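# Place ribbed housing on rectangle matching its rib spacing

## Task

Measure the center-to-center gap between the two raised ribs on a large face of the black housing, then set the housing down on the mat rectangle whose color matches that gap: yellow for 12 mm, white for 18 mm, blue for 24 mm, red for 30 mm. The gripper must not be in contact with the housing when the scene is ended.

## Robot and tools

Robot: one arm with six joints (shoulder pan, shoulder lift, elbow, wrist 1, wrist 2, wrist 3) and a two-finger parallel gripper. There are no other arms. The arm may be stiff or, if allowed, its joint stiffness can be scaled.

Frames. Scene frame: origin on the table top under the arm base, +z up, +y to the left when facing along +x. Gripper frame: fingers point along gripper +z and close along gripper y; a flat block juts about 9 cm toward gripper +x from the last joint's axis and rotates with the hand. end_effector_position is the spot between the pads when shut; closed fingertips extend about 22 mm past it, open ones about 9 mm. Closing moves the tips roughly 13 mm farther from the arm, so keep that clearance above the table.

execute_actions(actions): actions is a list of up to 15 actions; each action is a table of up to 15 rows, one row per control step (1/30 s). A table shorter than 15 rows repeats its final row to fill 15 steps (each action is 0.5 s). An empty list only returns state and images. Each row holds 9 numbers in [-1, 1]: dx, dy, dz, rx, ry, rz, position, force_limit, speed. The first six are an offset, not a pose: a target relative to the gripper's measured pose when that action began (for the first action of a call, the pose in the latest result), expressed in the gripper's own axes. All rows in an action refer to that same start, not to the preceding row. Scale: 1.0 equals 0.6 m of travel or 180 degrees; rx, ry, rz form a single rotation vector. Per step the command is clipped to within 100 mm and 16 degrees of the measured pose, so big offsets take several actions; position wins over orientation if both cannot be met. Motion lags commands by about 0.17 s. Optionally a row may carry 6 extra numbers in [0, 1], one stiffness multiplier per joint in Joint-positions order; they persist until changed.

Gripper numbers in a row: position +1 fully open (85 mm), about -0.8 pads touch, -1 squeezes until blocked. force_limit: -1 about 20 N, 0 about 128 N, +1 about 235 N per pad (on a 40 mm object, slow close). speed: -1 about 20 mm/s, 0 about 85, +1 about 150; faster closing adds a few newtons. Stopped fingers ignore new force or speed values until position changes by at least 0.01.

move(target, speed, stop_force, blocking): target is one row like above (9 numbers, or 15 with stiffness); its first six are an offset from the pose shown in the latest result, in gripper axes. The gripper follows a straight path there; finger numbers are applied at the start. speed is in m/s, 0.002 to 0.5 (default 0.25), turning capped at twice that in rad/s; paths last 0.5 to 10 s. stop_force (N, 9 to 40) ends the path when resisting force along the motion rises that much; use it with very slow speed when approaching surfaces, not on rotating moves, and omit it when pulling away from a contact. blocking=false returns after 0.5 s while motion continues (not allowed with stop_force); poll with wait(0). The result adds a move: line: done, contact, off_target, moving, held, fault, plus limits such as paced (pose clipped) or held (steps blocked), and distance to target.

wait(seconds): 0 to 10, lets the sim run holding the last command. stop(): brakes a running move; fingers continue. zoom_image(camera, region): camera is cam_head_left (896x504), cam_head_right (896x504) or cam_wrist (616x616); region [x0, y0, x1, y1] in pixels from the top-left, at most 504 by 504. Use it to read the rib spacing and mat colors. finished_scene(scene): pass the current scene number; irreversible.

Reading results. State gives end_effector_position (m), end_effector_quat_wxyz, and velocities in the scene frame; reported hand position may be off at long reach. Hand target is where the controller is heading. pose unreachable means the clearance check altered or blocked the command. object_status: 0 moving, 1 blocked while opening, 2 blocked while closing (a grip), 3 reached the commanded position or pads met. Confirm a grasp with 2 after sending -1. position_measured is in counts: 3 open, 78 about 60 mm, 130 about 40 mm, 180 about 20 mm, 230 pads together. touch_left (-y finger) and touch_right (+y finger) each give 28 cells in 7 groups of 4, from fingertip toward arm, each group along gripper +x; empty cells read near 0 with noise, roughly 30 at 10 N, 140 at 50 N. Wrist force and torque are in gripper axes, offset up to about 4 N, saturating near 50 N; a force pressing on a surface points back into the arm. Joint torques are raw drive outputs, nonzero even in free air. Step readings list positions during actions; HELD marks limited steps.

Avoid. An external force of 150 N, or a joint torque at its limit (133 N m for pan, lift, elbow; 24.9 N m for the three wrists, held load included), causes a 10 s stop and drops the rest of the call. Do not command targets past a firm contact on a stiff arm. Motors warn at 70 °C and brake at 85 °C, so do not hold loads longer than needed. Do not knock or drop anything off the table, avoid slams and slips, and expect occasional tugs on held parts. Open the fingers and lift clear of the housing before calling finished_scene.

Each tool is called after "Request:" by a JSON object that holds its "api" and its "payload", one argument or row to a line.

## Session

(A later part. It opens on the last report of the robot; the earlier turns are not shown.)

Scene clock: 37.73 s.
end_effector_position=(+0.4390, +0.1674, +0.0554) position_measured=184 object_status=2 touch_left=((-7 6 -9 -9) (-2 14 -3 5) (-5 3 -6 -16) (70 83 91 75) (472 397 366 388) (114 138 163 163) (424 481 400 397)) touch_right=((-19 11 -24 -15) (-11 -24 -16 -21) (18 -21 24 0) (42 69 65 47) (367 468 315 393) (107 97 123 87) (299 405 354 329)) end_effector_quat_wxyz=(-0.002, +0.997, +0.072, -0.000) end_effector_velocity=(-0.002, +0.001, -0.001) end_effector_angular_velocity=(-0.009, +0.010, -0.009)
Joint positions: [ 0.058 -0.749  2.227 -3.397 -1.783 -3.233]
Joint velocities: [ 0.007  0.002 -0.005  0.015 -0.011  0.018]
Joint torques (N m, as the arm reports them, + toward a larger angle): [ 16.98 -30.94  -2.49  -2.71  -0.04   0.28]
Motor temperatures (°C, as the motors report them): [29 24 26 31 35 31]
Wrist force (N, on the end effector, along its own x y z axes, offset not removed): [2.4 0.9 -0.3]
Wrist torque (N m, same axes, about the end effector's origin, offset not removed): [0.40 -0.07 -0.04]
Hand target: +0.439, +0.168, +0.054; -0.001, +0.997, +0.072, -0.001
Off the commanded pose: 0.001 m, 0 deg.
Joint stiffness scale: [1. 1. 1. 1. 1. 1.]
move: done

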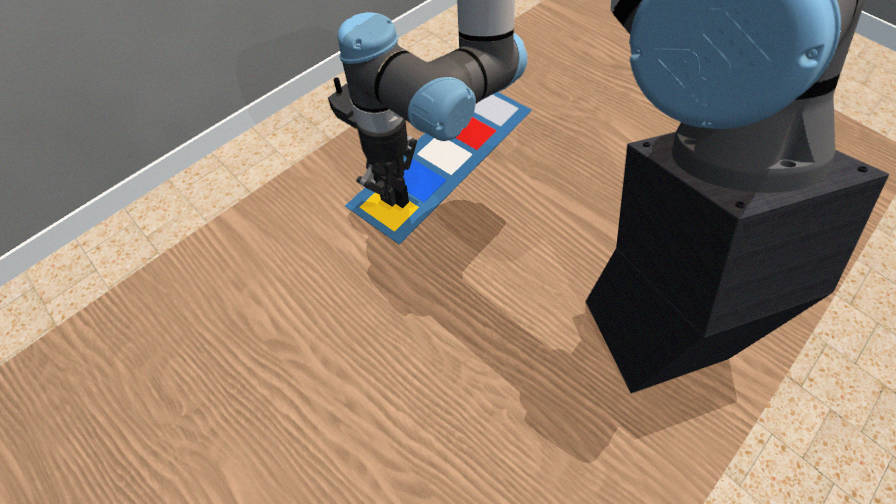

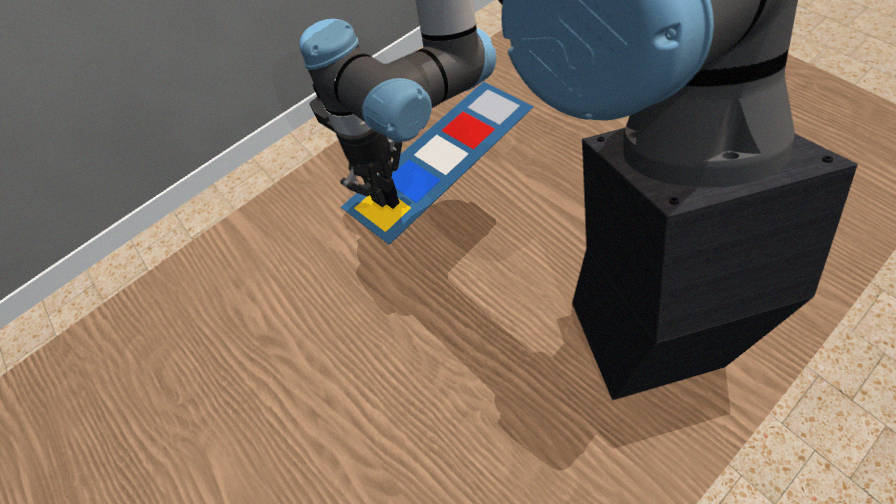

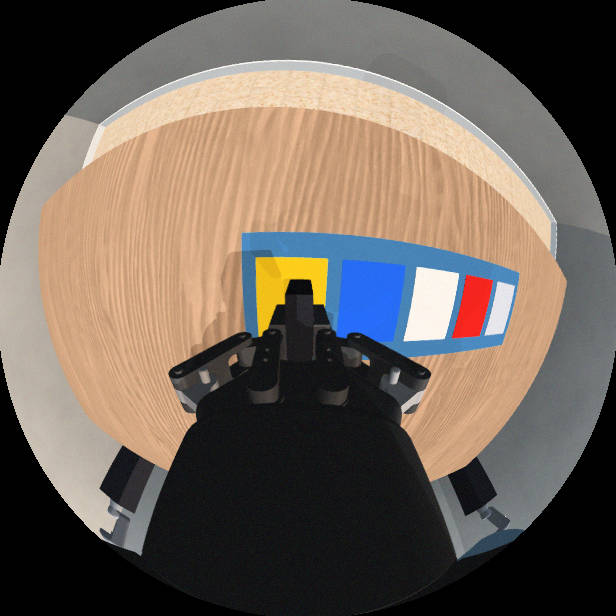

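Request:
{"api": "move", "payload": {
  "target": [0.018,-0.014,0.041,0,0,0,-1,-0.6,0],
  "speed": 0.03
}}

Request:
{"api": "move", "payload": {
  "target": [0,0,0,0,0,0,0.5,-0.6,0]
}}

Request:
{"api": "move", "payload": {
  "target": [0,0,-0.1,0,0,0,0.5,-0.6,0]
}}

Scene clock: 42.87 s.
end_effector_position=(+0.4485, +0.1764, +0.0320) position_measured=184 object_status=2 touch_left=((5 2 9 -20) (9 -16 -7 -7) (11 -15 1 -10) (58 60 67 71) (503 388 404 390) (71 136 187 162) (417 492 391 420)) touch_right=((11 44 -16 -16) (2 15 1 -10) (-9 21 -11 0) (57 86 70 48) (355 464 285 400) (90 90 143 103) (281 388 378 312)) end_effector_quat_wxyz=(-0.002, +0.997, +0.072, +0.000) end_effector_velocity=(+0.001, +0.001, -0.001) end_effector_angular_velocity=(-0.001, -0.002, -0.000)
Joint positions: [ 0.065 -0.687  2.162 -3.393 -1.785 -3.226]
Joint velocities: [ 0.001  0.002 -0.004  0.    -0.001  0.001]
Joint torques (N m, as the arm reports them, + toward a larger angle): [ 15.94 -31.47   3.33  -2.89  -0.33   0.44]
Motor temperatures (°C, as the motors report them): [29 24 26 31 35 31]
Wrist force (N, on the end effector, along its own x y z axes, offset not removed): [0.8 1.0 2.0]
Wrist torque (N m, same axes, about the end effector's origin, offset not removed): [0.41 -0.10 -0.08]
Hand target: +0.449, +0.177, +0.031; -0.002, +0.997, +0.072, -0.000
Off the commanded pose: 0.001 m, 0 deg.
Joint stiffness scale: [1. 1. 1. 1. 1. 1.]
move: done

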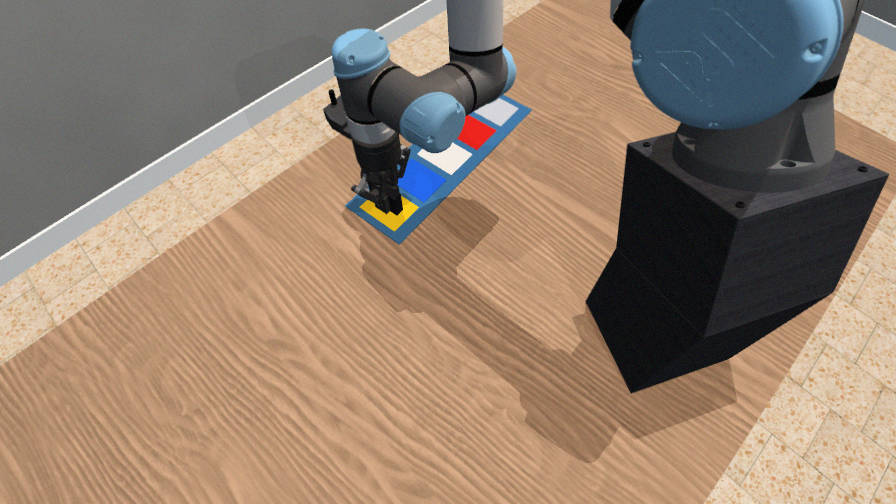

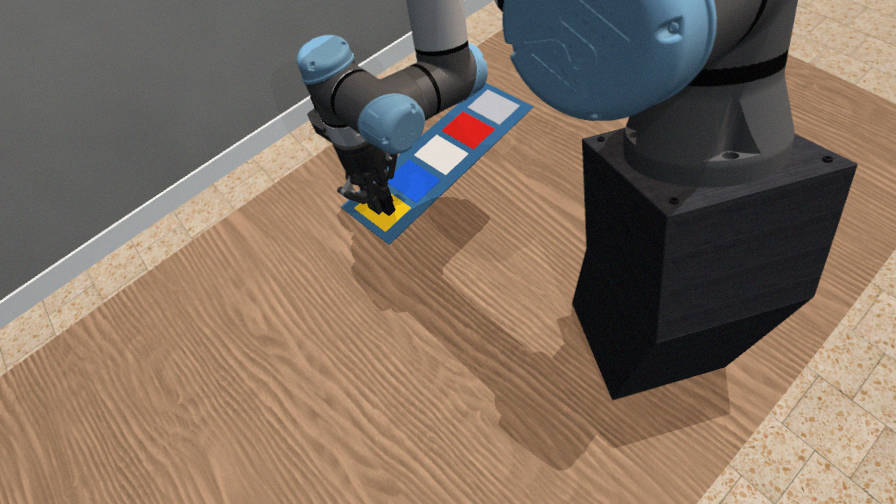

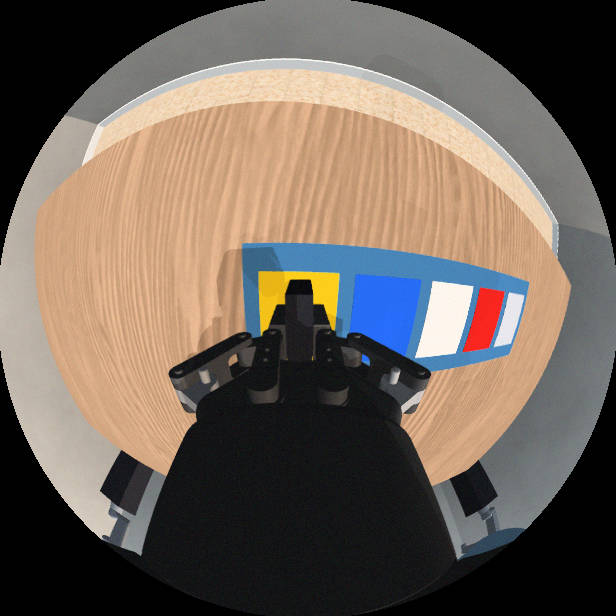

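Scene clock: 43.77 s.
end_effector_position=(+0.4485, +0.1765, +0.0319) position_measured=66 object_status=0 touch_left=((-13 -9 3 -11) (7 -5 -10 17) (-12 -7 10 -2) (9 -7 -3 0) (9 -8 -3 2) (-13 1 -19 4) (18 11 17 1)) touch_right=((-7 21 9 4) (4 6 12 -2) (-14 1 15 8) (2 2 9 30) (8 5 24 0) (10 -12 -11 6) (-12 -9 11 6)) end_effector_quat_wxyz=(-0.002, +0.997, +0.072, +0.000) end_effector_velocity=(+0.001, -0.000, +0.000) end_effector_angular_velocity=(-0.000, -0.002, -0.000)
Joint positions: [ 0.065 -0.687  2.162 -3.393 -1.785 -3.226]
Joint velocities: [ 0.    -0.    -0.    -0.001 -0.001 -0.   ]
Joint torques (N m, as the arm reports them, + toward a larger angle): [ 14.97 -35.25   4.38  -3.35   0.11  -0.09]
Motor temperatures (°C, as the motors report them): [29 24 26 31 35 31]
Wrist force (N, on the end effector, along its own x y z axes, offset not removed): [-1.0 1.0 -0.5]
Wrist torque (N m, same axes, about the end effector's origin, offset not removed): [0.31 0.32 0.05]
Hand target: +0.448, +0.176, +0.032; -0.002, +0.997, +0.072, +0.000
Off the commanded pose: 0.000 m, 0 deg.
Joint stiffness scale: [1. 1. 1. 1. 1. 1.]
move: done

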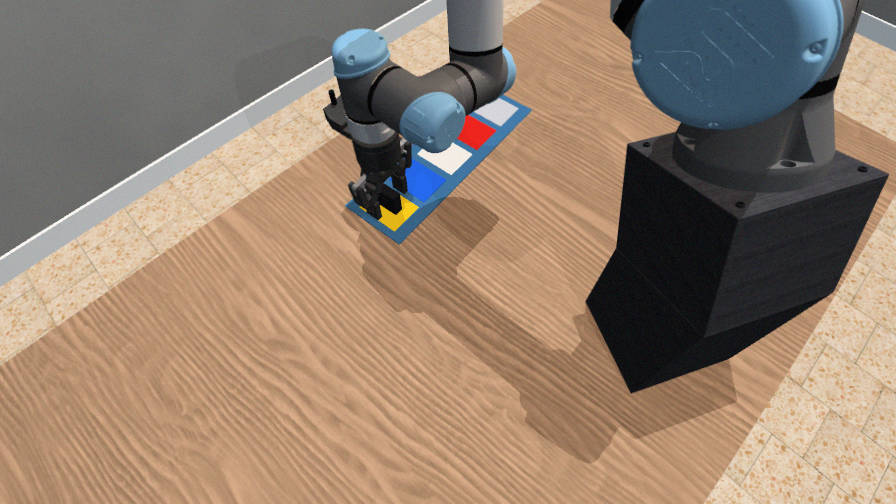

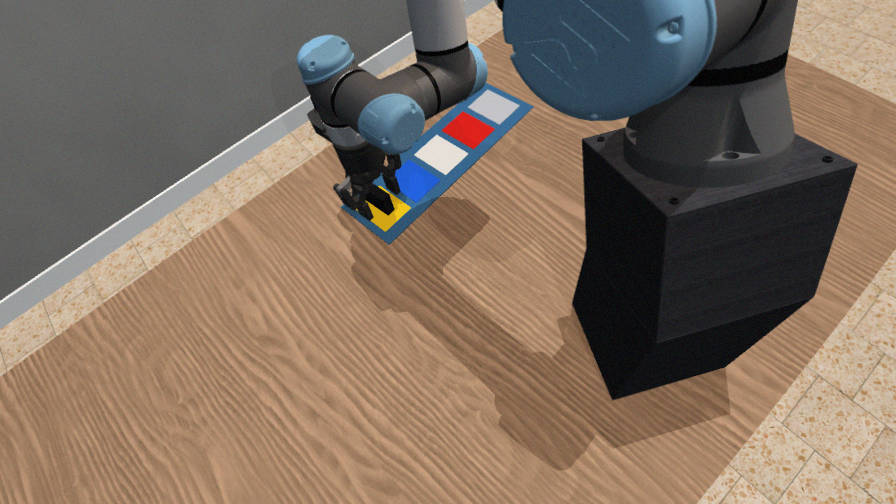

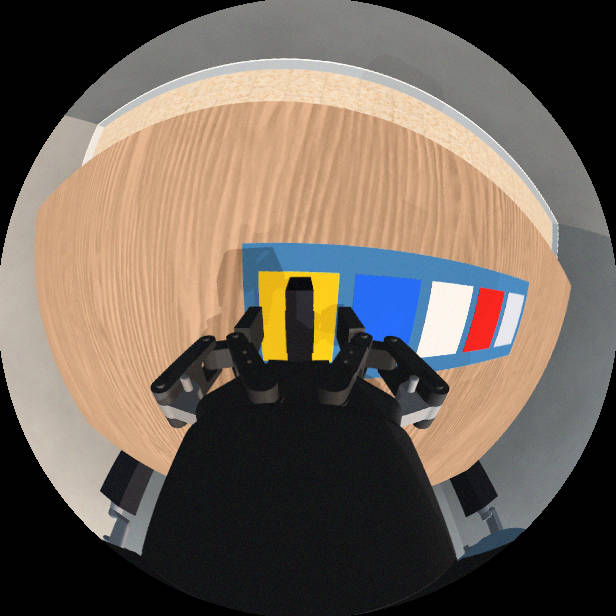

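Scene clock: 44.77 s.
end_effector_position=(+0.4494, +0.1761, +0.0905) position_measured=66 object_status=3 touch_left=((22 -2 1 16) (-4 -2 4 9) (-14 9 -10 3) (-12 3 -28 -5) (9 4 -5 -6) (-11 -5 -15 14) (4 6 3 -8)) touch_right=((14 17 1 1) (11 19 9 14) (8 24 -4 -6) (1 -23 -1 -6) (1 8 26 -9) (9 9 3 -3) (4 -26 -1 15)) end_effector_quat_wxyz=(-0.002, +0.997, +0.071, +0.001) end_effector_velocity=(-0.003, -0.000, +0.001) end_effector_angular_velocity=(-0.001, +0.010, +0.000)
Joint positions: [ 0.092 -0.851  2.241 -3.303 -1.794 -3.199]
Joint velocities: [ 0.001 -0.007  0.003  0.015 -0.001  0.003]
Joint torques (N m, as the arm reports them, + toward a larger angle): [ 15.67 -35.95   2.94  -3.08  -0.1    0.45]
Motor temperatures (°C, as the motors report them): [29 24 26 31 35 31]
Wrist force (N, on the end effector, along its own x y z axes, offset not removed): [0.4 0.5 -1.0]
Wrist torque (N m, same axes, about the end effector's origin, offset not removed): [0.30 0.01 -0.05]
Hand target: +0.448, +0.176, +0.092; -0.002, +0.997, +0.072, +0.000
Off the commanded pose: 0.002 m, 0 deg.
Joint stiffness scale: [1. 1. 1. 1. 1. 1.]
move: done

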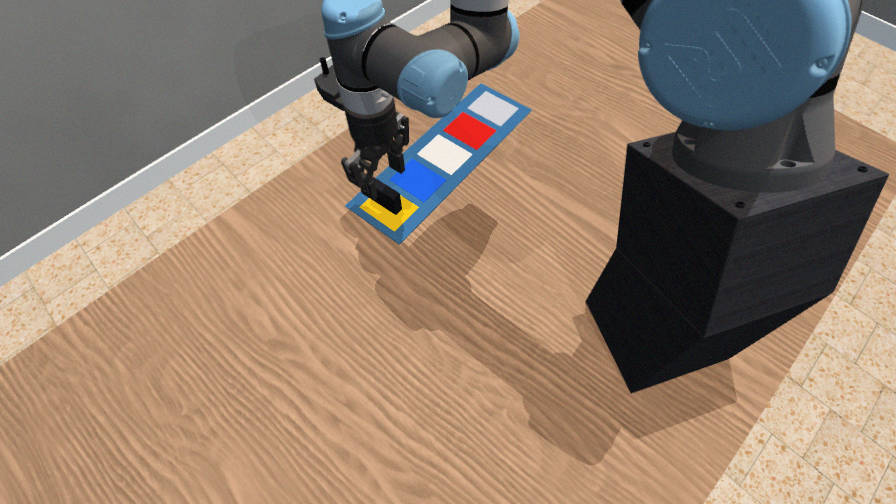

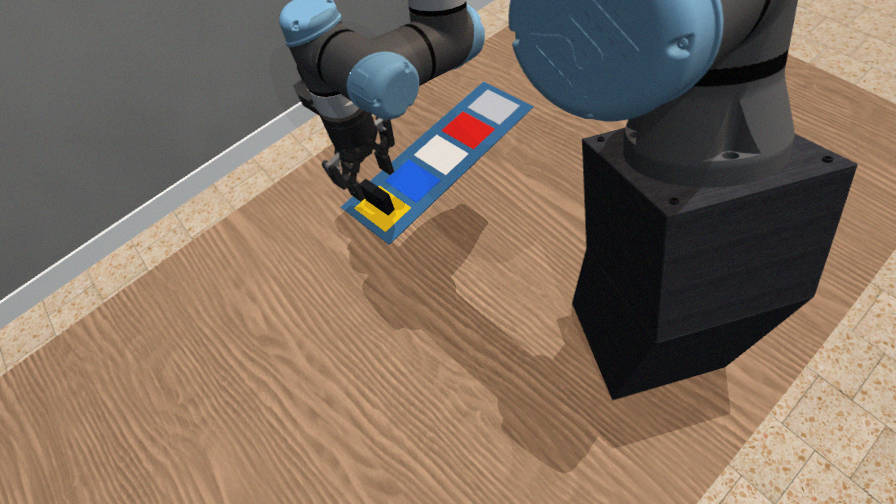

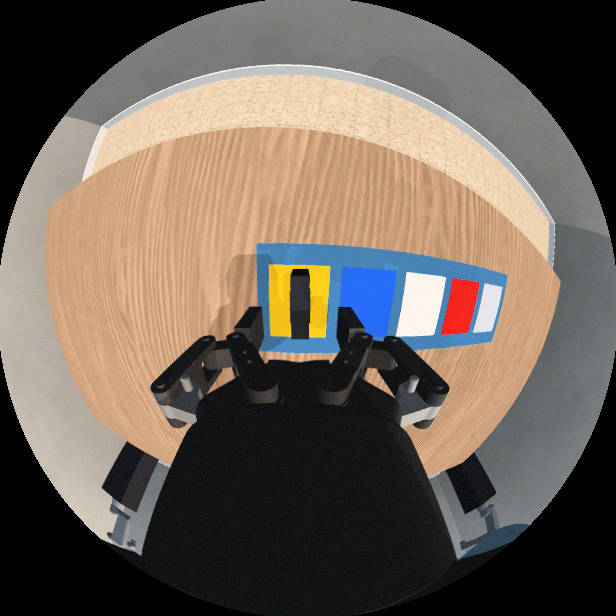

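Request:
{"api": "finished_scene", "payload": {
  "scene": 1
}}

The scene is finished: the task was done.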